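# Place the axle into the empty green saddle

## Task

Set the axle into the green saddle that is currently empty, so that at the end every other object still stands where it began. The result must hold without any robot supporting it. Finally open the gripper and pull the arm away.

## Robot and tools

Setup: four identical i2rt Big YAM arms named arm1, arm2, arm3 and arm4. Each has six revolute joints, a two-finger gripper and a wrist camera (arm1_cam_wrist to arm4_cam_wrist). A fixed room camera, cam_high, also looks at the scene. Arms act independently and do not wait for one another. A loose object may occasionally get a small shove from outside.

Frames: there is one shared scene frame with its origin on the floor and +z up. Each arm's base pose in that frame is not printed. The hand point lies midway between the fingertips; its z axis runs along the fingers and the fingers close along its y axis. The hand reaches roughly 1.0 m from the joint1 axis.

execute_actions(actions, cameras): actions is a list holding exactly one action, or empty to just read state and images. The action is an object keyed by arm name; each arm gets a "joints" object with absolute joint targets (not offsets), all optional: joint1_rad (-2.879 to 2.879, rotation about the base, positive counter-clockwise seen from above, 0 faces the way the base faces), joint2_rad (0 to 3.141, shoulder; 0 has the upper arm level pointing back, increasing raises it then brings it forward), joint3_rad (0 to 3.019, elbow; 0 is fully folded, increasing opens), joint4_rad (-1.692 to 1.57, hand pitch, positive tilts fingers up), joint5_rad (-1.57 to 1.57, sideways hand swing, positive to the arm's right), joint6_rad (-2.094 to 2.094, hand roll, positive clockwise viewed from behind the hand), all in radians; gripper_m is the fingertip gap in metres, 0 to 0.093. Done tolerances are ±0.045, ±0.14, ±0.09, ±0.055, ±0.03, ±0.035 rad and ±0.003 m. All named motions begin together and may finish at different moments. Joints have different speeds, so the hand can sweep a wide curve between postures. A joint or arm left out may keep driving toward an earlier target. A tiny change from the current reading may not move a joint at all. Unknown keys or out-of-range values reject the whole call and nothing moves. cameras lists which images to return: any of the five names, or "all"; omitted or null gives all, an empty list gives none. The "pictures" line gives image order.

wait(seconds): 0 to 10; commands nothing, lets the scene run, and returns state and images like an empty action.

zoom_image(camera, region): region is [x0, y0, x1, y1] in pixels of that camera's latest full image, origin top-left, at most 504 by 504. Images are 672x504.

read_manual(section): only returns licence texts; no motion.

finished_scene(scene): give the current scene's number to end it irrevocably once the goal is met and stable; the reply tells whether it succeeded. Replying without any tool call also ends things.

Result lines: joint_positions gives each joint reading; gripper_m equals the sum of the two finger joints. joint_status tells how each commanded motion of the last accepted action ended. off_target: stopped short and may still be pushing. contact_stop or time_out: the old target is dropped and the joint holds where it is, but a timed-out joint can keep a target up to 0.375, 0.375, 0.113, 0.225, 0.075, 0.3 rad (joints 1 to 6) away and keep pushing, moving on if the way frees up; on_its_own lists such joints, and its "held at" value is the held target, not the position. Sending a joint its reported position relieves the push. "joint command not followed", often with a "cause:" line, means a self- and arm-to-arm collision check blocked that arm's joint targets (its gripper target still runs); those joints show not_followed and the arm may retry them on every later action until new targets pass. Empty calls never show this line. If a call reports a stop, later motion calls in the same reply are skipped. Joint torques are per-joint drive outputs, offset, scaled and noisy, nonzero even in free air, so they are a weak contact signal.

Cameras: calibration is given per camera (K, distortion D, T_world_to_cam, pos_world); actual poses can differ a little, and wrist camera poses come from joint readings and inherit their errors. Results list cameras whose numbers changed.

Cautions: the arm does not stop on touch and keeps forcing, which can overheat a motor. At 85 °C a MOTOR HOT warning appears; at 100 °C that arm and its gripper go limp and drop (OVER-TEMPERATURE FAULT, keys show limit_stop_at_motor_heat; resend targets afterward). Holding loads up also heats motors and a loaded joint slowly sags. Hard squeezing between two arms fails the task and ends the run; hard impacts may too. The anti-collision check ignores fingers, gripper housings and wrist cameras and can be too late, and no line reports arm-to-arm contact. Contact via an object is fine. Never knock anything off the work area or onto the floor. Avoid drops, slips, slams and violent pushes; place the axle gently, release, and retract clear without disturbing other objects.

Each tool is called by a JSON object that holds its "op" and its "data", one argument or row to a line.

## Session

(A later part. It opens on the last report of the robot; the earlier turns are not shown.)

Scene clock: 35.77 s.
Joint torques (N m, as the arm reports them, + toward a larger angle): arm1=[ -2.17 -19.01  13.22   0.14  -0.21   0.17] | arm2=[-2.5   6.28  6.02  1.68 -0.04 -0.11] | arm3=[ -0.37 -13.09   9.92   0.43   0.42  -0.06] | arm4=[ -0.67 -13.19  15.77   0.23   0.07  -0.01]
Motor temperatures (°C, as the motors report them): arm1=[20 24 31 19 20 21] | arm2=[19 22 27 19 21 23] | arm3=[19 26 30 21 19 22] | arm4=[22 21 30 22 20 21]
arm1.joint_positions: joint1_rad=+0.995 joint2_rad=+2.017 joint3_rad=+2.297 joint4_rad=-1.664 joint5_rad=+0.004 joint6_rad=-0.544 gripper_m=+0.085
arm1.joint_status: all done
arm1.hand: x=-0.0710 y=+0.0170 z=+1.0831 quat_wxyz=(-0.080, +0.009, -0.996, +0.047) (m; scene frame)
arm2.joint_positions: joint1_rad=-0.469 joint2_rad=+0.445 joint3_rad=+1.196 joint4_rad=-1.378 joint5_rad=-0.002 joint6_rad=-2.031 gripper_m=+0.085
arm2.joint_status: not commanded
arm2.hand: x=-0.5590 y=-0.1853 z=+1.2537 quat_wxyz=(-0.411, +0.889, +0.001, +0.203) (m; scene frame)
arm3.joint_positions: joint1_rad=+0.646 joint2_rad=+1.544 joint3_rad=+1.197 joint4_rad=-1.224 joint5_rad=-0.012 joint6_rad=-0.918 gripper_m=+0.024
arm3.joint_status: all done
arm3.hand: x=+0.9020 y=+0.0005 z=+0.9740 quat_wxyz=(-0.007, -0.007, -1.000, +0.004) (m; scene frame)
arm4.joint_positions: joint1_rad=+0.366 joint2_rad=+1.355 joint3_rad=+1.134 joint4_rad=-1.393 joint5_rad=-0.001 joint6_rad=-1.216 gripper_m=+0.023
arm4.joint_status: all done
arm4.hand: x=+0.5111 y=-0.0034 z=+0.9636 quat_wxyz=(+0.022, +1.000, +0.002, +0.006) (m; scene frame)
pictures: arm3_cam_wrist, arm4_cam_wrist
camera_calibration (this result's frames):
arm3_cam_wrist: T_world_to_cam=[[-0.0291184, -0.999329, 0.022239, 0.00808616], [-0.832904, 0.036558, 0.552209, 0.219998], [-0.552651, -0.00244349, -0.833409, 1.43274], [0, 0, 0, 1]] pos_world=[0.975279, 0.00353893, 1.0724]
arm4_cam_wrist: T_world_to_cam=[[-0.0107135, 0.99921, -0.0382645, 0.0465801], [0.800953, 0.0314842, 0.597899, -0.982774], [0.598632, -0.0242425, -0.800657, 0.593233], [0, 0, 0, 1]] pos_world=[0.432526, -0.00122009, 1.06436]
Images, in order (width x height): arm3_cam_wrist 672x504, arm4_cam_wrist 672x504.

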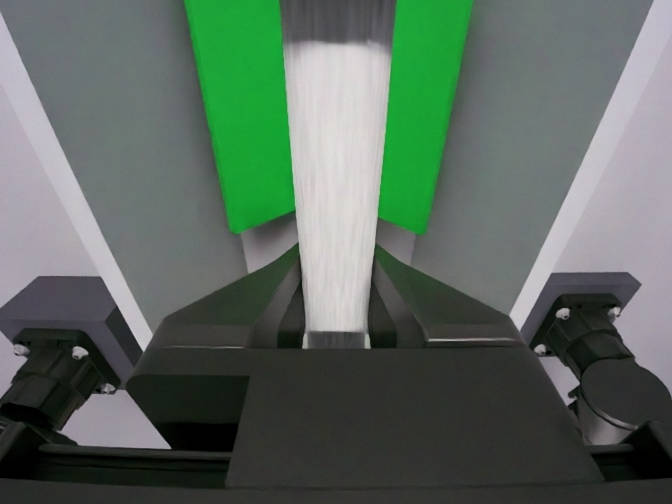

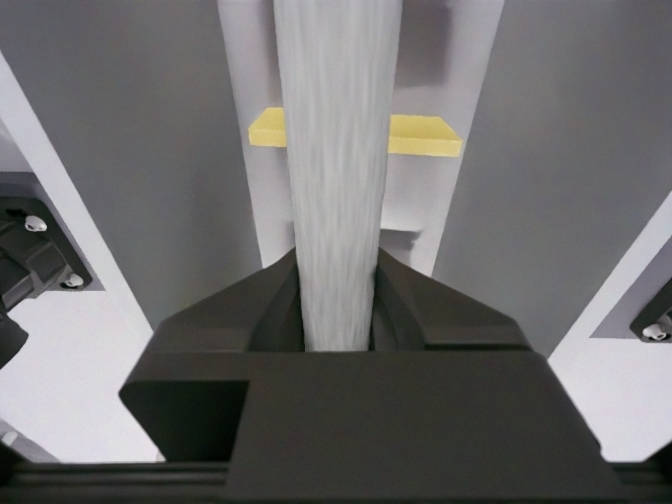

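{"op": "execute_actions", "data": {
  "actions": [
    {"arm3": {"joints": {"joint1_rad": 0.278, "joint2_rad": 1.34, "joint3_rad": 1.022, "joint4_rad": -1.21, "joint6_rad": -1.289}}, "arm4": {"joints": {"joint1_rad": 0.711, "joint2_rad": 1.538, "joint3_rad": 1.448, "joint4_rad": -1.375, "joint6_rad": -0.885}}}
  ],
  "cameras": ["arm1_cam_wrist", "arm4_cam_wrist", "cam_high"]
}}

Scene clock: 38.17 s.
Joint torques (N m, as the arm reports them, + toward a larger angle): arm1=[ -1.68 -19.45  12.83   0.24  -0.22   0.12] | arm2=[-2.48  6.18  5.97  1.77 -0.04 -0.08] | arm3=[  0.29 -10.     9.91   0.9    0.2   -0.02] | arm4=[ -1.11 -17.64  15.9    1.09   0.09  -0.14]
Motor temperatures (°C, as the motors report them): arm1=[20 24 31 19 20 21] | arm2=[19 22 27 19 21 23] | arm3=[19 26 30 21 19 22] | arm4=[22 21 31 22 20 21]
arm1.joint_positions: joint1_rad=+0.995 joint2_rad=+2.017 joint3_rad=+2.297 joint4_rad=-1.664 joint5_rad=+0.004 joint6_rad=-0.544 gripper_m=+0.085
arm1.joint_status: not commanded
arm1.hand: x=-0.0710 y=+0.0170 z=+1.0831 quat_wxyz=(-0.080, +0.009, -0.996, +0.047) (m; scene frame)
arm2.joint_positions: joint1_rad=-0.469 joint2_rad=+0.445 joint3_rad=+1.196 joint4_rad=-1.378 joint5_rad=-0.002 joint6_rad=-2.031 gripper_m=+0.085
arm2.joint_status: not commanded
arm2.hand: x=-0.5590 y=-0.1853 z=+1.2537 quat_wxyz=(-0.411, +0.889, +0.001, +0.203) (m; scene frame)
arm3.joint_positions: joint1_rad=+0.266 joint2_rad=+1.362 joint3_rad=+0.990 joint4_rad=-1.216 joint5_rad=-0.008 joint6_rad=-1.291 gripper_m=+0.024
arm3.joint_status: all done
arm3.hand: x=+0.7325 y=+0.0030 z=+0.9683 quat_wxyz=(-0.003, -0.011, -1.000, -0.002) (m; scene frame)
arm4.joint_positions: joint1_rad=+0.713 joint2_rad=+1.578 joint3_rad=+1.364 joint4_rad=-1.391 joint5_rad=-0.004 joint6_rad=-0.866 gripper_m=+0.023
arm4.joint_status: all done
arm4.hand: x=+0.3436 y=-0.0015 z=+0.9596 quat_wxyz=(+0.016, +1.000, +0.000, +0.009) (m; scene frame)
pictures: arm1_cam_wrist, arm4_cam_wrist, cam_high
camera_calibration (this result's frames):
arm1_cam_wrist: T_world_to_cam=[[0.0122513, -0.994958, 0.0995431, -0.0895021], [-0.884915, 0.0355651, 0.464394, -0.559327], [-0.465592, -0.0937766, -0.880017, 1.04544], [0, 0, 0, 1]] pos_world=[-0.00711119, 0.0288796, 1.18866]
arm4_cam_wrist: T_world_to_cam=[[-0.00725186, 0.999614, -0.0268053, 0.0304799], [0.797471, 0.0219541, 0.602958, -0.850021], [0.603314, -0.0170039, -0.797323, 0.68559], [0, 0, 0, 1]] pos_world=[0.264462, -0.000149011, 1.05998]
Images, in order (width x height): arm1_cam_wrist 672x504, arm4_cam_wrist 672x504, cam_high 672x504.

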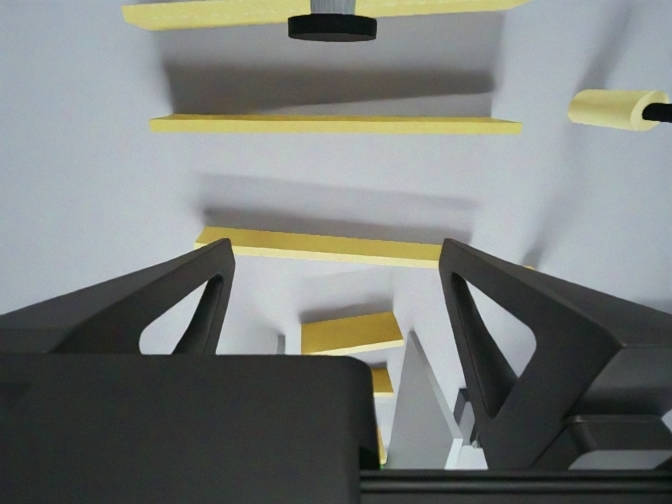

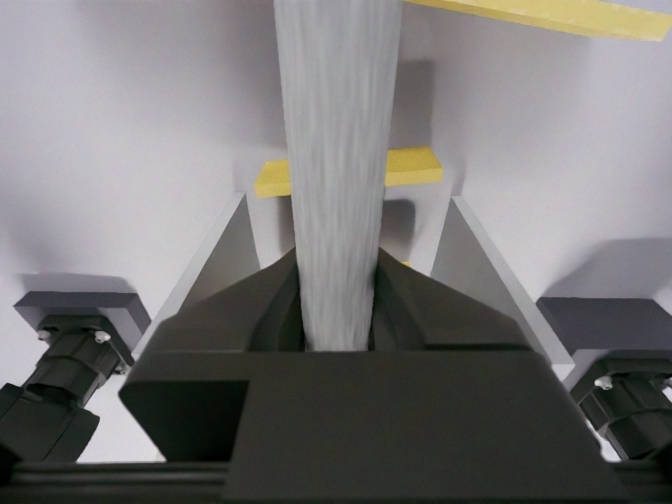

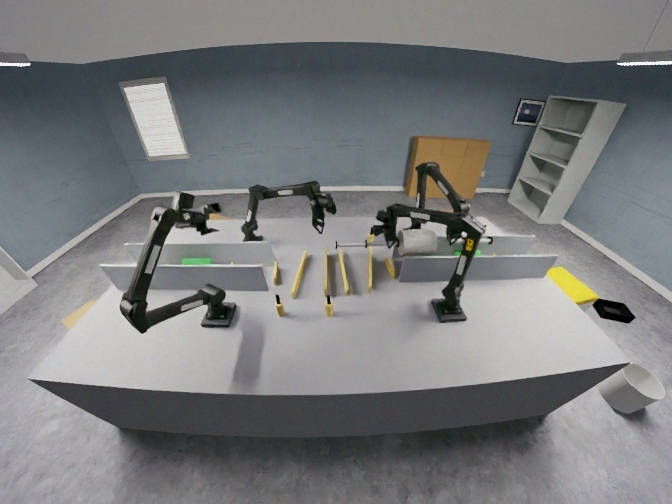

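{"op": "zoom_image", "data": {
  "camera": "arm1_cam_wrist",
  "region": [270, 0, 400, 70]
}}

Region (270, 0, 400, 70) of arm1_cam_wrist's 672x504 image, scaled by 3.877, with more detail than that image has; it fills the top 271 rows of this view, and the rest is white.

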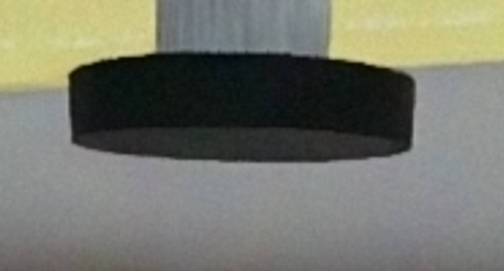

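{"op": "execute_actions", "data": {
  "actions": [
    {"arm3": {"joints": {"joint1_rad": -0.078, "joint2_rad": 1.312, "joint3_rad": 0.989, "joint4_rad": -1.21, "joint6_rad": -1.64}}, "arm4": {"joints": {"joint1_rad": 0.885, "joint2_rad": 1.74, "joint3_rad": 1.728, "joint4_rad": -1.445, "joint6_rad": -0.70}}, "arm1": {"joints": {"joint2_rad": 2.06}}}
  ],
  "cameras": ["arm1_cam_wrist", "cam_high"]
}}

Scene clock: 40.43 s.
Joint torques (N m, as the arm reports them, + toward a larger angle): arm1=[ -1.92 -18.03  13.1    0.    -0.21   0.17] | arm2=[-2.45  6.38  5.99  1.78 -0.03 -0.1 ] | arm3=[-0.95 -9.75  9.61  0.81 -0.11 -0.12] | arm4=[ -0.93 -21.95  16.1    0.29   0.1   -0.07]
Motor temperatures (°C, as the motors report them): arm1=[20 24 31 19 20 21] | arm2=[19 22 27 19 21 23] | arm3=[19 26 30 20 19 22] | arm4=[22 21 32 22 20 21]
arm1.joint_positions: joint1_rad=+0.995 joint2_rad=+2.056 joint3_rad=+2.297 joint4_rad=-1.664 joint5_rad=+0.004 joint6_rad=-0.544 gripper_m=+0.085
arm1.joint_status: all done
arm1.hand: x=-0.0655 y=+0.0139 z=+1.0587 quat_wxyz=(-0.064, +0.009, -0.997, +0.037) (m; scene frame)
arm2.joint_positions: joint1_rad=-0.469 joint2_rad=+0.445 joint3_rad=+1.196 joint4_rad=-1.378 joint5_rad=-0.002 joint6_rad=-2.031 gripper_m=+0.085
arm2.joint_status: not commanded
arm2.hand: x=-0.5590 y=-0.1853 z=+1.2537 quat_wxyz=(-0.411, +0.889, +0.001, +0.203) (m; scene frame)
arm3.joint_positions: joint1_rad=-0.074 joint2_rad=+1.338 joint3_rad=+0.961 joint4_rad=-1.216 joint5_rad=-0.001 joint6_rad=-1.634 gripper_m=+0.024
arm3.joint_status: all done
arm3.hand: x=+0.6105 y=+0.0030 z=+0.9660 quat_wxyz=(-0.003, -0.009, -1.000, -0.003) (m; scene frame)
arm4.joint_positions: joint1_rad=+0.888 joint2_rad=+1.784 joint3_rad=+1.641 joint4_rad=-1.441 joint5_rad=-0.003 joint6_rad=-0.692 gripper_m=+0.023
arm4.joint_status: all done
arm4.hand: x=+0.2218 y=-0.0033 z=+0.9640 quat_wxyz=(+0.007, +1.000, +0.000, +0.004) (m; scene frame)
pictures: arm1_cam_wrist, cam_high
camera_calibration (this result's frames):
arm1_cam_wrist: T_world_to_cam=[[0.0154101, -0.996673, 0.0800319, -0.0692589], [-0.869105, 0.0262246, 0.493931, -0.573139], [-0.494387, -0.0771677, -0.86581, 1.00904], [0, 0, 0, 1]] pos_world=[0.00180544, 0.0238671, 1.16227]
Images, in order (width x height): arm1_cam_wrist 672x504, cam_high 672x504.

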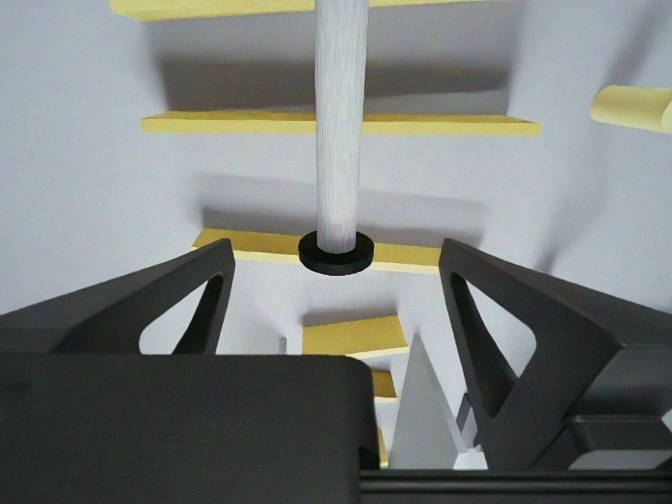

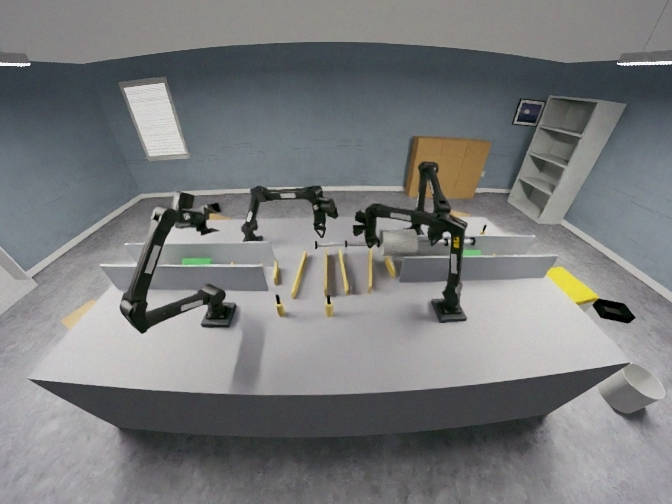

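{"op": "zoom_image", "data": {
  "camera": "arm1_cam_wrist",
  "region": [260, 0, 420, 300]
}}

Region (260, 0, 420, 300) of arm1_cam_wrist's 672x504 image, scaled by 1.680, with more detail than that image has; it fills the left 269 columns of this view, and the rest is white.

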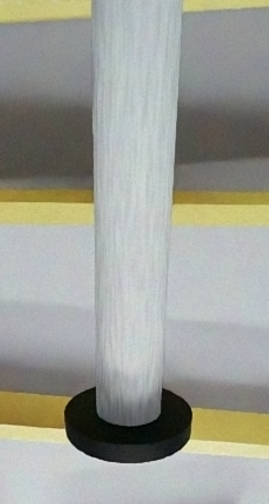

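{"op": "execute_actions", "data": {
  "actions": [
    {"arm1": {"joints": {"joint2_rad": 2.198, "joint6_rad": -0.515, "gripper_m": 0.058}}}
  ],
  "cameras": ["arm1_cam_wrist"]
}}

Scene clock: 41.93 s.
Joint torques (N m, as the arm reports them, + toward a larger angle): arm1=[ -1.78 -20.64  12.18  -0.38  -0.2    0.12] | arm2=[-2.57  6.38  6.02  1.76 -0.05 -0.09] | arm3=[-0.73 -9.76  9.54  0.83 -0.1  -0.12] | arm4=[ -1.21 -22.42  16.32   0.22   0.09  -0.02]
Motor temperatures (°C, as the motors report them): arm1=[20 25 31 19 20 21] | arm2=[19 22 27 19 21 23] | arm3=[19 26 30 20 19 22] | arm4=[22 22 32 22 20 21]
arm1.joint_positions: joint1_rad=+0.995 joint2_rad=+2.222 joint3_rad=+2.306 joint4_rad=-1.666 joint5_rad=+0.004 joint6_rad=-0.529 gripper_m=+0.058
arm1.joint_status: all done
arm1.hand: x=-0.0497 y=+0.0054 z=+0.9532 quat_wxyz=(+0.004, +0.002, -1.000, -0.003) (m; scene frame)
arm2.joint_positions: joint1_rad=-0.469 joint2_rad=+0.445 joint3_rad=+1.196 joint4_rad=-1.378 joint5_rad=-0.002 joint6_rad=-2.031 gripper_m=+0.085
arm2.joint_status: not commanded
arm2.hand: x=-0.5590 y=-0.1853 z=+1.2537 quat_wxyz=(-0.411, +0.889, +0.001, +0.203) (m; scene frame)
arm3.joint_positions: joint1_rad=-0.074 joint2_rad=+1.338 joint3_rad=+0.961 joint4_rad=-1.216 joint5_rad=-0.001 joint6_rad=-1.634 gripper_m=+0.024
arm3.joint_status: not commanded
arm3.hand: x=+0.6105 y=+0.0030 z=+0.9660 quat_wxyz=(-0.003, -0.009, -1.000, -0.003) (m; scene frame)
arm4.joint_positions: joint1_rad=+0.888 joint2_rad=+1.784 joint3_rad=+1.641 joint4_rad=-1.441 joint5_rad=-0.003 joint6_rad=-0.692 gripper_m=+0.023
arm4.joint_status: not commanded
arm4.hand: x=+0.2218 y=-0.0033 z=+0.9640 quat_wxyz=(+0.007, +1.000, +0.000, +0.004) (m; scene frame)
pictures: arm1_cam_wrist
camera_calibration (this result's frames):
arm1_cam_wrist: T_world_to_cam=[[0.0063279, -0.999978, -0.0019981, 0.00821129], [-0.793396, -0.00623686, 0.608673, -0.612565], [-0.608672, -0.00226634, -0.793418, 0.849788], [0, 0, 0, 1]] pos_world=[0.0311833, 0.00631653, 1.04711]
Images, in order (width x height): arm1_cam_wrist 672x504.

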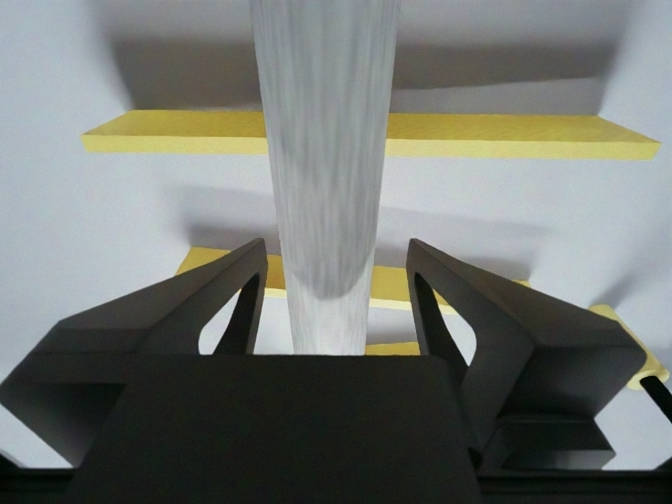

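{"op": "execute_actions", "data": {
  "actions": [
    {"arm1": {"joints": {"gripper_m": 0.0}}}
  ],
  "cameras": ["arm1_cam_wrist", "cam_high"]
}}

Scene clock: 46.43 s.
Joint torques (N m, as the arm reports them, + toward a larger angle): arm1=[ -2.53 -21.27  12.38  -0.1   -0.03   0.11] | arm2=[-2.57  6.39  6.    1.74 -0.03 -0.08] | arm3=[-0.73 -9.76  9.61  0.83 -0.11 -0.09] | arm4=[ -1.04 -22.44  16.3    0.36   0.2   -0.03]
Motor temperatures (°C, as the motors report them): arm1=[20 25 31 19 20 21] | arm2=[19 22 27 19 21 23] | arm3=[19 25 30 20 19 22] | arm4=[22 22 34 22 20 21]
arm1.joint_positions: joint1_rad=+0.995 joint2_rad=+2.222 joint3_rad=+2.306 joint4_rad=-1.668 joint5_rad=+0.000 joint6_rad=-0.528 gripper_m=+0.023
arm1.joint_status: gripper_m off_target (ended at +0.023, target +0.000)
arm1.hand: x=-0.0499 y=+0.0063 z=+0.9532 quat_wxyz=(+0.004, +0.001, -1.000, -0.006) (m; scene frame)
arm2.joint_positions: joint1_rad=-0.469 joint2_rad=+0.445 joint3_rad=+1.196 joint4_rad=-1.378 joint5_rad=-0.002 joint6_rad=-2.031 gripper_m=+0.085
arm2.joint_status: not commanded
arm2.hand: x=-0.5590 y=-0.1853 z=+1.2537 quat_wxyz=(-0.411, +0.889, +0.001, +0.203) (m; scene frame)
arm3.joint_positions: joint1_rad=-0.074 joint2_rad=+1.338 joint3_rad=+0.960 joint4_rad=-1.216 joint5_rad=-0.001 joint6_rad=-1.636 gripper_m=+0.024
arm3.joint_status: not commanded
arm3.hand: x=+0.6105 y=+0.0034 z=+0.9657 quat_wxyz=(-0.003, -0.008, -1.000, -0.004) (m; scene frame)
arm4.joint_positions: joint1_rad=+0.888 joint2_rad=+1.784 joint3_rad=+1.641 joint4_rad=-1.443 joint5_rad=-0.005 joint6_rad=-0.692 gripper_m=+0.023
arm4.joint_status: not commanded
arm4.hand: x=+0.2220 y=-0.0040 z=+0.9640 quat_wxyz=(+0.009, +1.000, +0.000, +0.004) (m; scene frame)
pictures: arm1_cam_wrist, cam_high
camera_calibration (this result's frames):
arm1_cam_wrist: T_world_to_cam=[[0.00552778, -0.999962, -0.00676881, 0.0136259], [-0.793474, -0.0085056, 0.608545, -0.612532], [-0.608579, 0.00200697, -0.79349, 0.849768], [0, 0, 0, 1]] pos_world=[0.0310476, 0.00671, 1.04713]
Images, in order (width x height): arm1_cam_wrist 672x504, cam_high 672x504.

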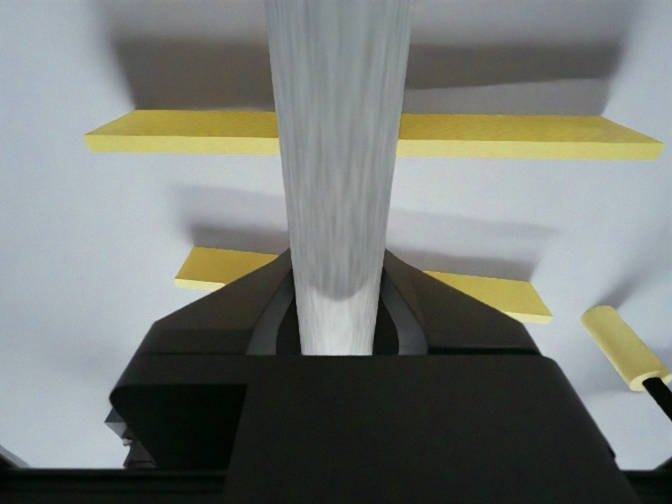

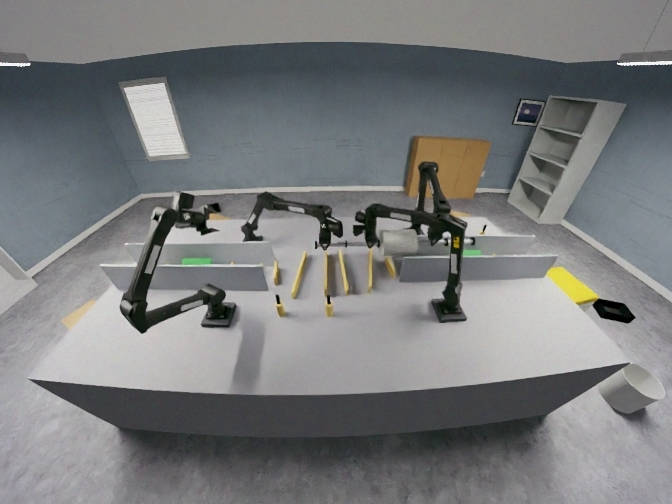

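{"op": "zoom_image", "data": {
  "camera": "cam_high",
  "region": [290, 150, 500, 300]
}}

Region (290, 150, 500, 300) of cam_high's 672x504 image, scaled by 2.400, with more detail than that image has; it fills the top 360 rows of this view, and the rest is white.

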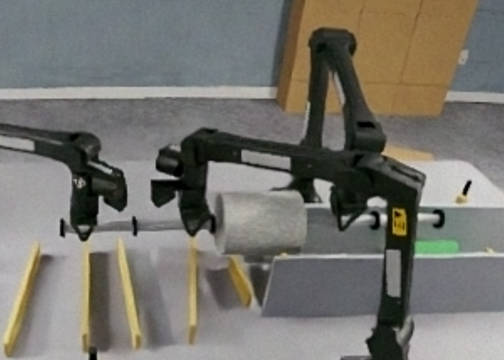

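{"op": "execute_actions", "data": {
  "actions": [
    {"arm4": {"joints": {"gripper_m": 0.085, "joint2_rad": 1.08}}, "arm1": {"joints": {"joint2_rad": 2.17}}, "arm3": {"joints": {"joint2_rad": 1.30}}}
  ],
  "cameras": ["cam_high"]
}}

Scene clock: 51.27 s.
Joint torques (N m, as the arm reports them, + toward a larger angle): arm1=[ -0.81 -23.87  12.44  -0.08  -0.05   0.18] | arm2=[-2.57  6.28  5.98  1.75 -0.04 -0.1 ] | arm3=[ -0.75 -10.74   9.78   0.83  -0.12  -0.08] | arm4=[-0.79 -5.52  8.6   1.94  0.1   0.02]
Motor temperatures (°C, as the motors report them): arm1=[20 26 32 19 20 21] | arm2=[19 22 27 19 21 23] | arm3=[19 25 31 20 19 22] | arm4=[22 23 34 22 20 21]
arm1.joint_positions: joint1_rad=+0.995 joint2_rad=+2.220 joint3_rad=+2.306 joint4_rad=-1.668 joint5_rad=+0.000 joint6_rad=-0.528 gripper_m=+0.023
arm1.joint_status: all done
arm1.hand: x=-0.0498 y=+0.0066 z=+0.9550 quat_wxyz=(+0.003, +0.001, -1.000, -0.005) (m; scene frame)
arm2.joint_positions: joint1_rad=-0.469 joint2_rad=+0.445 joint3_rad=+1.196 joint4_rad=-1.378 joint5_rad=-0.002 joint6_rad=-2.031 gripper_m=+0.085
arm2.joint_status: not commanded
arm2.hand: x=-0.5590 y=-0.1853 z=+1.2537 quat_wxyz=(-0.411, +0.889, +0.001, +0.203) (m; scene frame)
arm3.joint_positions: joint1_rad=-0.074 joint2_rad=+1.338 joint3_rad=+0.958 joint4_rad=-1.216 joint5_rad=-0.001 joint6_rad=-1.637 gripper_m=+0.024
arm3.joint_status: all done
arm3.hand: x=+0.6106 y=+0.0044 z=+0.9648 quat_wxyz=(-0.003, -0.008, -1.000, -0.005) (m; scene frame)
arm4.joint_positions: joint1_rad=+0.888 joint2_rad=+1.082 joint3_rad=+1.728 joint4_rad=-1.443 joint5_rad=-0.003 joint6_rad=-0.692 gripper_m=+0.085
arm4.joint_status: all done
arm4.hand: x=+0.3472 y=-0.1056 z=+1.3292 quat_wxyz=(-0.238, +0.926, +0.000, -0.292) (m; scene frame)
pictures: cam_high
Images, in order (width x height): cam_high 672x504.

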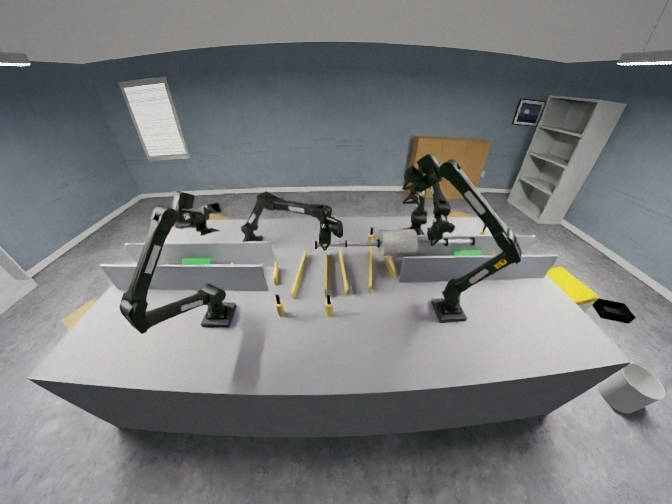

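{"op": "execute_actions", "data": {
  "actions": [
    {"arm1": {"joints": {"joint1_rad": 0.83, "joint2_rad": 1.727, "joint3_rad": 1.733, "joint4_rad": -1.51, "joint6_rad": -0.691}}, "arm3": {"joints": {"joint1_rad": -0.502, "joint2_rad": 1.388, "joint3_rad": 1.247, "joint4_rad": -1.33, "joint6_rad": -2.066}}, "arm4": {"joints": {"joint1_rad": -0.125, "joint2_rad": 0.80, "joint3_rad": 1.175, "joint4_rad": -1.60, "joint6_rad": -1.70, "gripper_m": 0.03}}}
  ],
  "cameras": ["arm1_cam_wrist", "arm3_cam_wrist", "arm4_cam_wrist", "cam_high"]
}}

Scene clock: 56.57 s.
Joint torques (N m, as the arm reports them, + toward a larger angle): arm1=[ -1.2  -16.3    9.13   0.35  -0.1    0.05] | arm2=[-2.49  6.29  6.07  1.74 -0.05 -0.09] | arm3=[ -0.07 -12.83  11.54   0.47  -0.21  -0.04] | arm4=[-1.6  -1.96  9.54  0.4  -0.04  0.05]
Motor temperatures (°C, as the motors report them): arm1=[20 27 31 19 20 21] | arm2=[19 22 27 19 21 23] | arm3=[19 25 31 20 19 22] | arm4=[22 22 33 22 20 21]
arm1.joint_positions: joint1_rad=+0.825 joint2_rad=+1.743 joint3_rad=+1.728 joint4_rad=-1.511 joint5_rad=+0.001 joint6_rad=-0.695 gripper_m=+0.023
arm1.joint_status: all done
arm1.hand: x=-0.2211 y=-0.0017 z=+1.0167 quat_wxyz=(-0.018, +0.000, -1.000, +0.013) (m; scene frame)
arm2.joint_positions: joint1_rad=-0.469 joint2_rad=+0.445 joint3_rad=+1.196 joint4_rad=-1.378 joint5_rad=-0.002 joint6_rad=-2.031 gripper_m=+0.085
arm2.joint_status: not commanded
arm2.hand: x=-0.5590 y=-0.1853 z=+1.2537 quat_wxyz=(-0.411, +0.889, +0.001, +0.203) (m; scene frame)
arm3.joint_positions: joint1_rad=-0.506 joint2_rad=+1.428 joint3_rad=+1.197 joint4_rad=-1.328 joint5_rad=+0.002 joint6_rad=-2.067 gripper_m=+0.024
arm3.joint_status: all done
arm3.hand: x=+0.4373 y=-0.0039 z=+1.0192 quat_wxyz=(+0.002, -0.009, -1.000, +0.013) (m; scene frame)
arm4.joint_positions: joint1_rad=-0.117 joint2_rad=+0.804 joint3_rad=+1.173 joint4_rad=-1.585 joint5_rad=-0.001 joint6_rad=-1.690 gripper_m=+0.030
arm4.joint_status: all done
arm4.hand: x=+0.6717 y=-0.1013 z=+1.1356 quat_wxyz=(-0.174, +0.985, -0.003, +0.021) (m; scene frame)
pictures: arm1_cam_wrist, arm3_cam_wrist, arm4_cam_wrist, cam_high
camera_calibration (this result's frames):
arm1_cam_wrist: T_world_to_cam=[[0.00246136, -0.999558, 0.0296411, -0.0307397], [-0.820078, 0.0149445, 0.572056, -0.755868], [-0.572246, -0.0257161, -0.819679, 0.830488], [0, 0, 0, 1]] pos_world=[-0.144552, 0.00192687, 1.11404]
arm3_cam_wrist: T_world_to_cam=[[-0.0316043, -0.998693, 0.0401794, -0.0280436], [-0.823127, 0.0488099, 0.565756, -0.209917], [-0.566977, -0.0151924, -0.823593, 1.20975], [0, 0, 0, 1]] pos_world=[0.512227, 0.000618214, 1.11623]
arm4_cam_wrist: T_world_to_cam=[[-0.00964285, 0.93772, 0.347259, -0.292054], [0.78335, -0.20876, 0.585475, -1.20964], [0.621506, 0.277671, -0.73255, 0.570332], [0, 0, 0, 1]] pos_world=[0.590288, -0.137023, 1.22743]
Images, in order (width x height): arm1_cam_wrist 672x504, arm3_cam_wrist 672x504, arm4_cam_wrist 672x504, cam_high 672x504.

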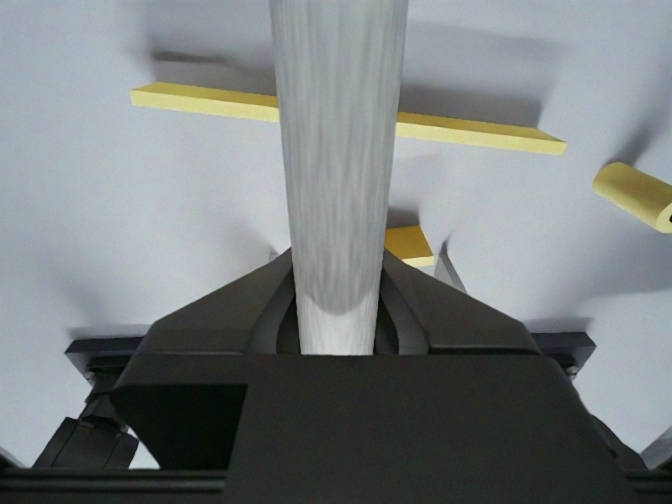

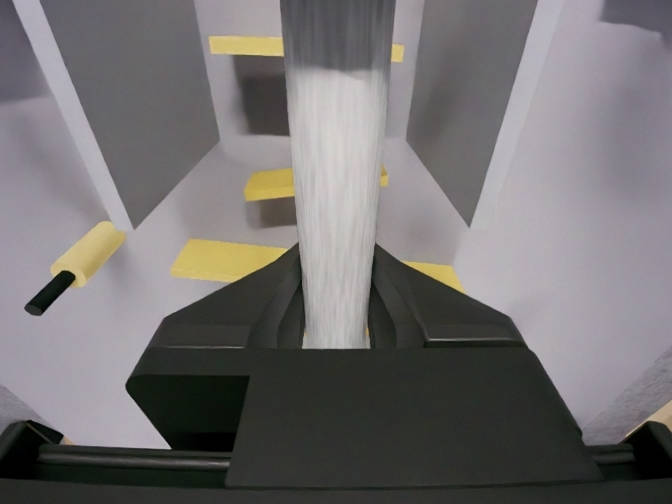

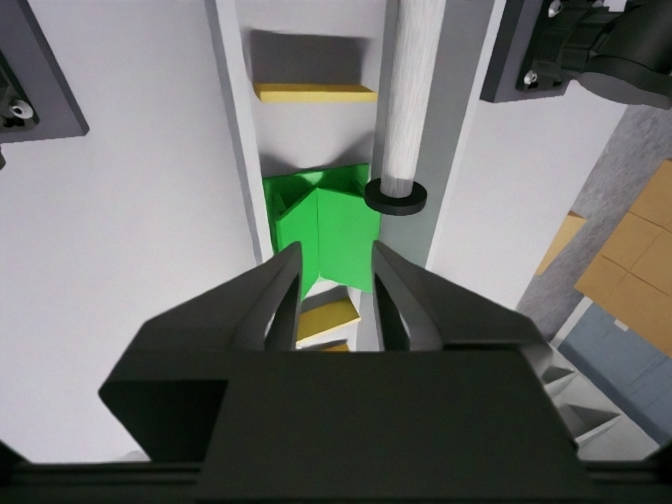

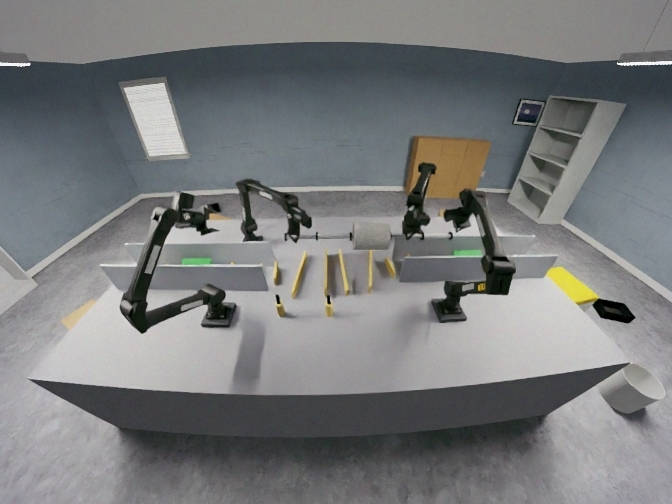

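{"op": "execute_actions", "data": {
  "actions": []
}}

Scene clock: 58.77 s.
Joint torques (N m, as the arm reports them, + toward a larger angle): arm1=[ -1.15 -16.46   9.39   0.38  -0.07   0.03] | arm2=[-2.61  6.42  6.02  1.74 -0.03 -0.09] | arm3=[ -0.11 -12.57  11.51   0.5   -0.22  -0.03] | arm4=[-1.31 -1.98  9.42  0.33 -0.02 -0.01]
Motor temperatures (°C, as the motors report them): arm1=[20 27 31 19 20 21] | arm2=[19 22 27 19 21 23] | arm3=[19 25 32 20 19 22] | arm4=[22 22 33 22 20 21]
arm1.joint_positions: joint1_rad=+0.825 joint2_rad=+1.743 joint3_rad=+1.728 joint4_rad=-1.511 joint5_rad=+0.001 joint6_rad=-0.695 gripper_m=+0.023
arm1.joint_status: all done
arm1.hand: x=-0.2211 y=-0.0017 z=+1.0167 quat_wxyz=(-0.018, +0.000, -1.000, +0.013) (m; scene frame)
arm2.joint_positions: joint1_rad=-0.469 joint2_rad=+0.445 joint3_rad=+1.196 joint4_rad=-1.378 joint5_rad=-0.002 joint6_rad=-2.031 gripper_m=+0.085
arm2.joint_status: not commanded
arm2.hand: x=-0.5590 y=-0.1853 z=+1.2537 quat_wxyz=(-0.411, +0.889, +0.001, +0.203) (m; scene frame)
arm3.joint_positions: joint1_rad=-0.506 joint2_rad=+1.428 joint3_rad=+1.197 joint4_rad=-1.328 joint5_rad=+0.002 joint6_rad=-2.067 gripper_m=+0.024
arm3.joint_status: all done
arm3.hand: x=+0.4373 y=-0.0039 z=+1.0192 quat_wxyz=(+0.002, -0.009, -1.000, +0.013) (m; scene frame)
arm4.joint_positions: joint1_rad=-0.117 joint2_rad=+0.804 joint3_rad=+1.173 joint4_rad=-1.585 joint5_rad=-0.001 joint6_rad=-1.690 gripper_m=+0.030
arm4.joint_status: all done
arm4.hand: x=+0.6717 y=-0.1013 z=+1.1356 quat_wxyz=(-0.174, +0.985, -0.002, +0.021) (m; scene frame)
pictures: arm1_cam_wrist, arm2_cam_wrist, arm3_cam_wrist, arm4_cam_wrist, cam_high
camera_calibration (this result's frames):
arm1_cam_wrist: T_world_to_cam=[[0.00246136, -0.999558, 0.0296411, -0.0307397], [-0.820078, 0.0149445, 0.572056, -0.755868], [-0.572246, -0.0257161, -0.819679, 0.830488], [0, 0, 0, 1]] pos_world=[-0.144552, 0.00192687, 1.11404]
arm2_cam_wrist: T_world_to_cam=[[-0.172614, 0.668149, 0.723727, -0.877155], [0.538689, -0.551101, 0.637261, -0.590552], [0.824632, 0.499864, -0.264797, 1.01019], [0, 0, 0, 1]] pos_world=[-0.666317, -0.244339, 1.27865]
arm3_cam_wrist: T_world_to_cam=[[-0.0316043, -0.998693, 0.0401794, -0.0280436], [-0.823127, 0.0488099, 0.565756, -0.209917], [-0.566977, -0.0151924, -0.823593, 1.20975], [0, 0, 0, 1]] pos_world=[0.512227, 0.000618214, 1.11623]
arm4_cam_wrist: T_world_to_cam=[[-0.010024, 0.937722, 0.347243, -0.291779], [0.783349, -0.20847, 0.585581, -1.20973], [0.621502, 0.277882, -0.732473, 0.570269], [0, 0, 0, 1]] pos_world=[0.590289, -0.137051, 1.22742]
Images, in order (width x height): arm1_cam_wrist 672x504, arm2_cam_wrist 672x504, arm3_cam_wrist 672x504, arm4_cam_wrist 672x504, cam_high 672x504.

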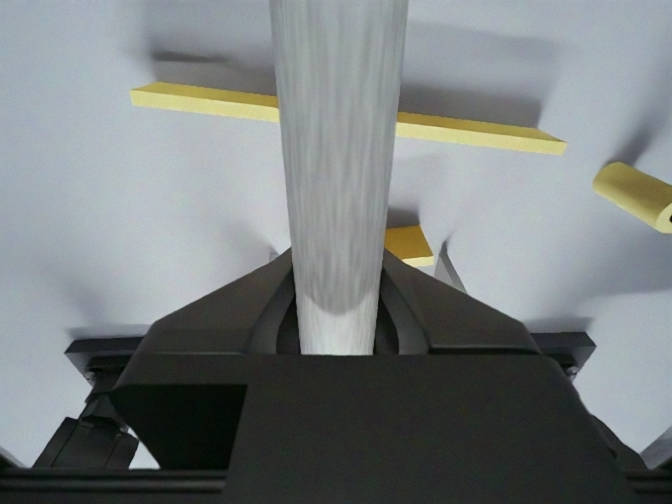

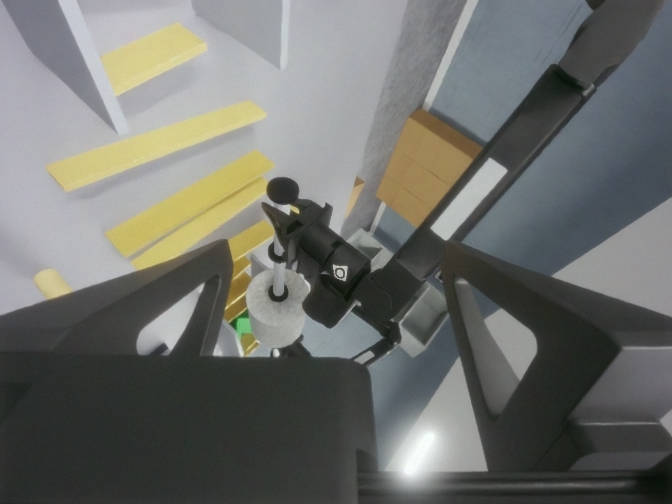

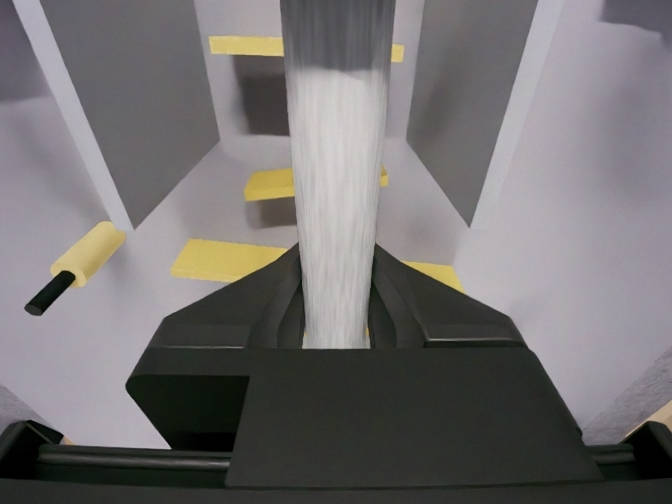

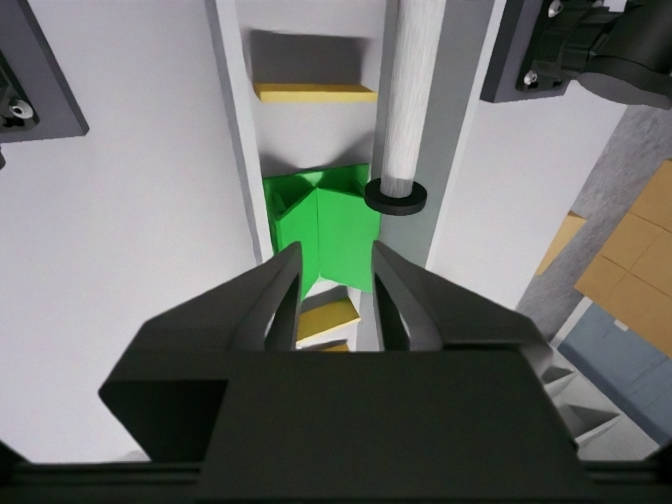

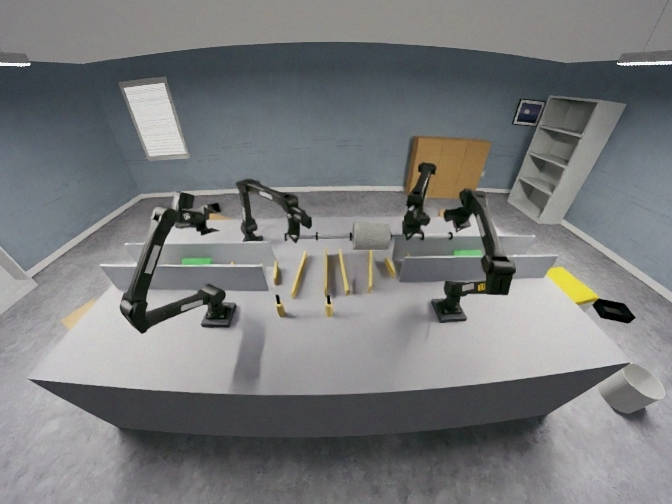

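{"op": "zoom_image", "data": {
  "camera": "arm4_cam_wrist",
  "region": [300, 100, 500, 250]
}}

{"op": "zoom_image", "data": {
  "camera": "cam_high",
  "region": [220, 150, 520, 320]
}}

Region (300, 100, 500, 250) of arm4_cam_wrist's 672x504 image, scaled by 2.520, with more detail than that image has; it fills the top 378 rows of this view, and the rest is white.

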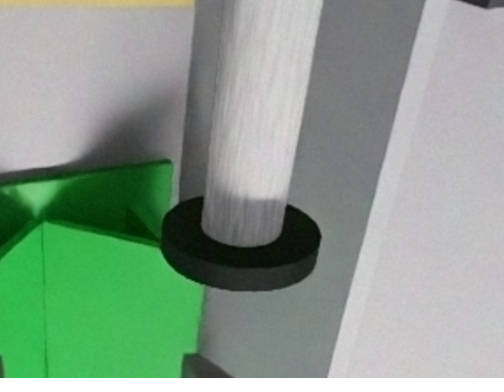

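Region (220, 150, 520, 320) of cam_high's 672x504 image, scaled by 1.680, with more detail than that image has; it fills the top 286 rows of this view, and the rest is white.

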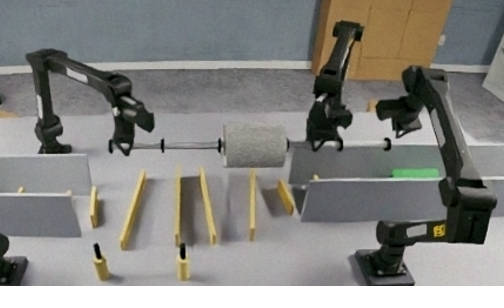

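{"op": "execute_actions", "data": {
  "actions": [
    {"arm4": {"joints": {"joint1_rad": -0.085, "joint2_rad": 1.23, "joint3_rad": 1.157, "joint4_rad": -1.49, "joint6_rad": -1.668, "gripper_m": 0.085}}, "arm2": {"joints": {"joint3_rad": 1.15}}}
  ],
  "cameras": ["arm4_cam_wrist", "cam_high"]
}}

Scene clock: 64.47 s.
Joint torques (N m, as the arm reports them, + toward a larger angle): arm1=[ -1.13 -15.93   9.23   0.26  -0.07   0.01] | arm2=[-2.55  5.26  6.53  1.69 -0.05 -0.1 ] | arm3=[ -0.16 -12.57  11.5    0.49  -0.21  -0.03] | arm4=[ 0.27 -9.39  9.79  0.86 -0.04  0.16]
Motor temperatures (°C, as the motors report them): arm1=[20 26 31 19 20 21] | arm2=[19 22 27 19 21 23] | arm3=[19 25 33 20 19 22] | arm4=[22 21 32 22 20 21]
arm1.joint_positions: joint1_rad=+0.825 joint2_rad=+1.743 joint3_rad=+1.728 joint4_rad=-1.511 joint5_rad=+0.001 joint6_rad=-0.695 gripper_m=+0.023
arm1.joint_status: not commanded
arm1.hand: x=-0.2211 y=-0.0017 z=+1.0167 quat_wxyz=(-0.018, +0.000, -1.000, +0.013) (m; scene frame)
arm2.joint_positions: joint1_rad=-0.469 joint2_rad=+0.449 joint3_rad=+1.152 joint4_rad=-1.378 joint5_rad=-0.002 joint6_rad=-2.031 gripper_m=+0.085
arm2.joint_status: all done
arm2.hand: x=-0.5563 y=-0.1799 z=+1.2318 quat_wxyz=(-0.392, +0.899, +0.001, +0.194) (m; scene frame)
arm3.joint_positions: joint1_rad=-0.506 joint2_rad=+1.428 joint3_rad=+1.197 joint4_rad=-1.328 joint5_rad=+0.002 joint6_rad=-2.067 gripper_m=+0.024
arm3.joint_status: not commanded
arm3.hand: x=+0.4373 y=-0.0039 z=+1.0192 quat_wxyz=(+0.002, -0.009, -1.000, +0.013) (m; scene frame)
arm4.joint_positions: joint1_rad=-0.097 joint2_rad=+1.229 joint3_rad=+1.154 joint4_rad=-1.501 joint5_rad=-0.001 joint6_rad=-1.677 gripper_m=+0.085
arm4.joint_status: all done
arm4.hand: x=+0.6761 y=-0.0127 z=+1.0132 quat_wxyz=(+0.004, +1.000, +0.001, -0.001) (m; scene frame)
pictures: arm4_cam_wrist, cam_high
camera_calibration (this result's frames):
arm4_cam_wrist: T_world_to_cam=[[-0.00861275, 0.999958, -0.00323424, 0.0226374], [0.809834, 0.00887245, 0.586592, -1.13912], [0.586596, 0.00243297, -0.809876, 0.551771], [0, 0, 0, 1]] pos_world=[0.599027, -0.0138721, 1.11514]
Images, in order (width x height): arm4_cam_wrist 672x504, cam_high 672x504.

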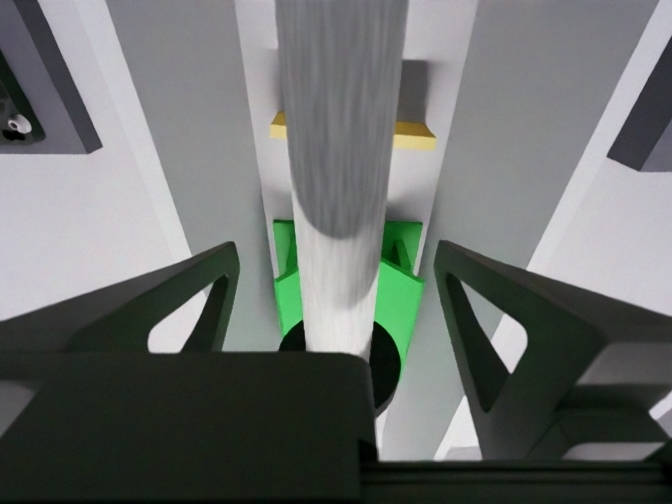

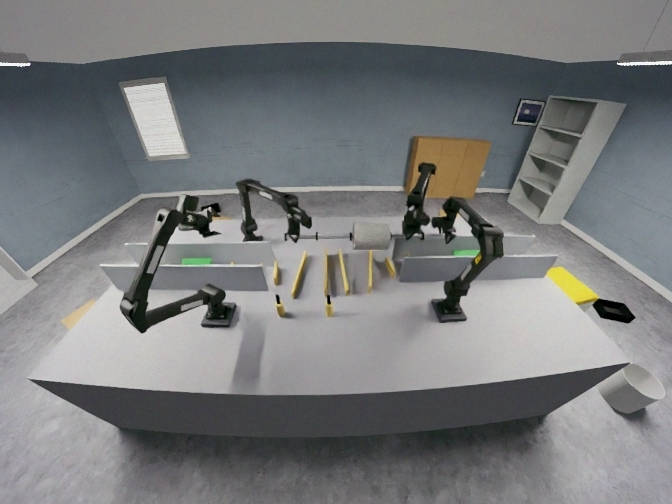

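{"op": "zoom_image", "data": {
  "camera": "arm4_cam_wrist",
  "region": [240, 200, 480, 440]
}}

Region (240, 200, 480, 440) of arm4_cam_wrist's 672x504 image, scaled by 2.100, with more detail than that image has.

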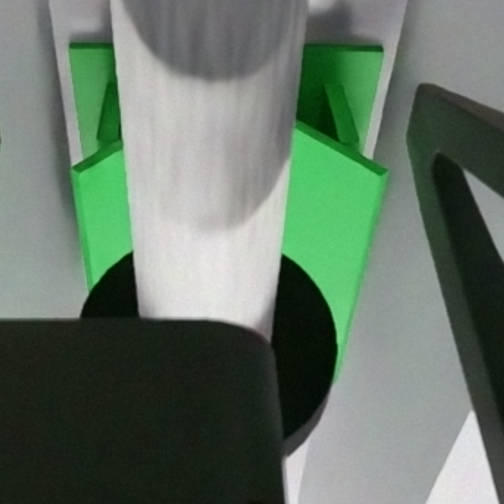

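{"op": "execute_actions", "data": {
  "actions": [
    {"arm4": {"joints": {"joint1_rad": -0.062, "joint2_rad": 1.205, "gripper_m": 0.0}}}
  ],
  "cameras": ["arm4_cam_wrist", "cam_high"]
}}

Scene clock: 66.17 s.
Joint torques (N m, as the arm reports them, + toward a larger angle): arm1=[ -0.5  -16.05   9.45   0.32  -0.06   0.07] | arm2=[-2.66  5.65  6.51  1.74 -0.05 -0.11] | arm3=[ -0.07 -12.77  11.47   0.5   -0.11  -0.04] | arm4=[ 0.16 -8.38  9.78  0.91 -0.14 -0.03]
Motor temperatures (°C, as the motors report them): arm1=[20 26 30 19 20 21] | arm2=[19 22 27 19 21 23] | arm3=[19 25 33 20 19 22] | arm4=[22 21 32 22 20 21]
arm1.joint_positions: joint1_rad=+0.825 joint2_rad=+1.743 joint3_rad=+1.728 joint4_rad=-1.510 joint5_rad=+0.000 joint6_rad=-0.695 gripper_m=+0.023
arm1.joint_status: not commanded
arm1.hand: x=-0.2209 y=-0.0017 z=+1.0167 quat_wxyz=(-0.019, +0.000, -1.000, +0.013) (m; scene frame)
arm2.joint_positions: joint1_rad=-0.469 joint2_rad=+0.449 joint3_rad=+1.152 joint4_rad=-1.378 joint5_rad=-0.002 joint6_rad=-2.031 gripper_m=+0.085
arm2.joint_status: not commanded
arm2.hand: x=-0.5563 y=-0.1799 z=+1.2318 quat_wxyz=(-0.392, +0.899, +0.001, +0.194) (m; scene frame)
arm3.joint_positions: joint1_rad=-0.506 joint2_rad=+1.428 joint3_rad=+1.197 joint4_rad=-1.327 joint5_rad=-0.001 joint6_rad=-2.066 gripper_m=+0.024
arm3.joint_status: not commanded
arm3.hand: x=+0.4376 y=-0.0042 z=+1.0192 quat_wxyz=(+0.001, -0.009, -1.000, +0.013) (m; scene frame)
arm4.joint_positions: joint1_rad=-0.074 joint2_rad=+1.212 joint3_rad=+1.154 joint4_rad=-1.496 joint5_rad=+0.002 joint6_rad=-1.659 gripper_m=+0.024
arm4.joint_status: gripper_m off_target (ended at +0.024, target +0.000); the others done
arm4.hand: x=+0.6687 y=-0.0127 z=+1.0187 quat_wxyz=(-0.007, +1.000, +0.003, +0.001) (m; scene frame)
pictures: arm4_cam_wrist, cam_high
camera_calibration (this result's frames):
arm4_cam_wrist: T_world_to_cam=[[-0.0139603, 0.999723, 0.0189326, 0.00353436], [0.807297, 0.0000971883, 0.590145, -1.13845], [0.58998, 0.0235229, -0.807075, 0.555749], [0, 0, 0, 1]] pos_world=[0.591237, -0.0164956, 1.12032]
Images, in order (width x height): arm4_cam_wrist 672x504, cam_high 672x504.

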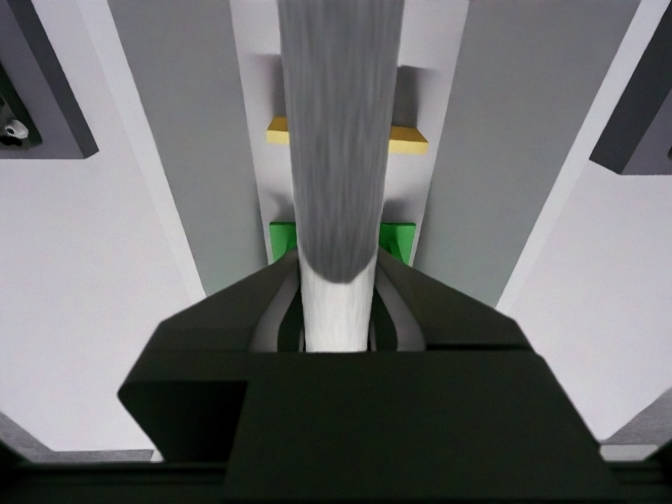

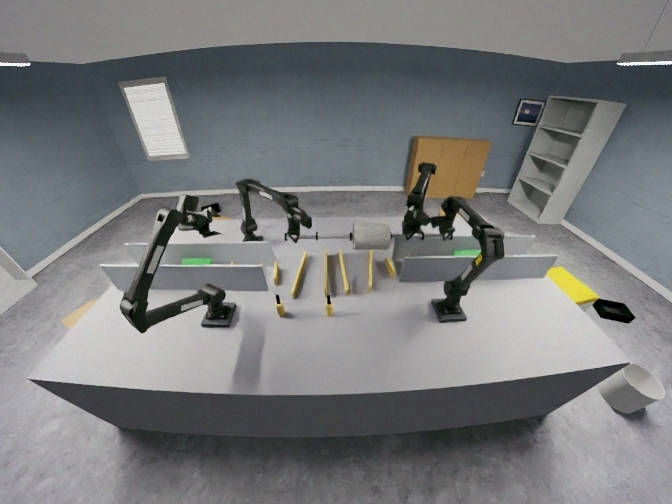

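{"op": "zoom_image", "data": {
  "camera": "cam_high",
  "region": [380, 180, 480, 255]
}}

Region (380, 180, 480, 255) of cam_high's 672x504 image, scaled by 5.040, with more detail than that image has; it fills the top 378 rows of this view, and the rest is white.

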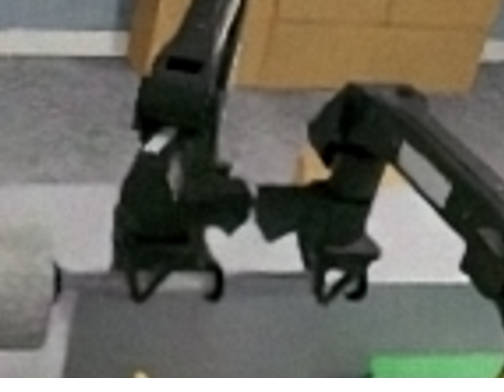

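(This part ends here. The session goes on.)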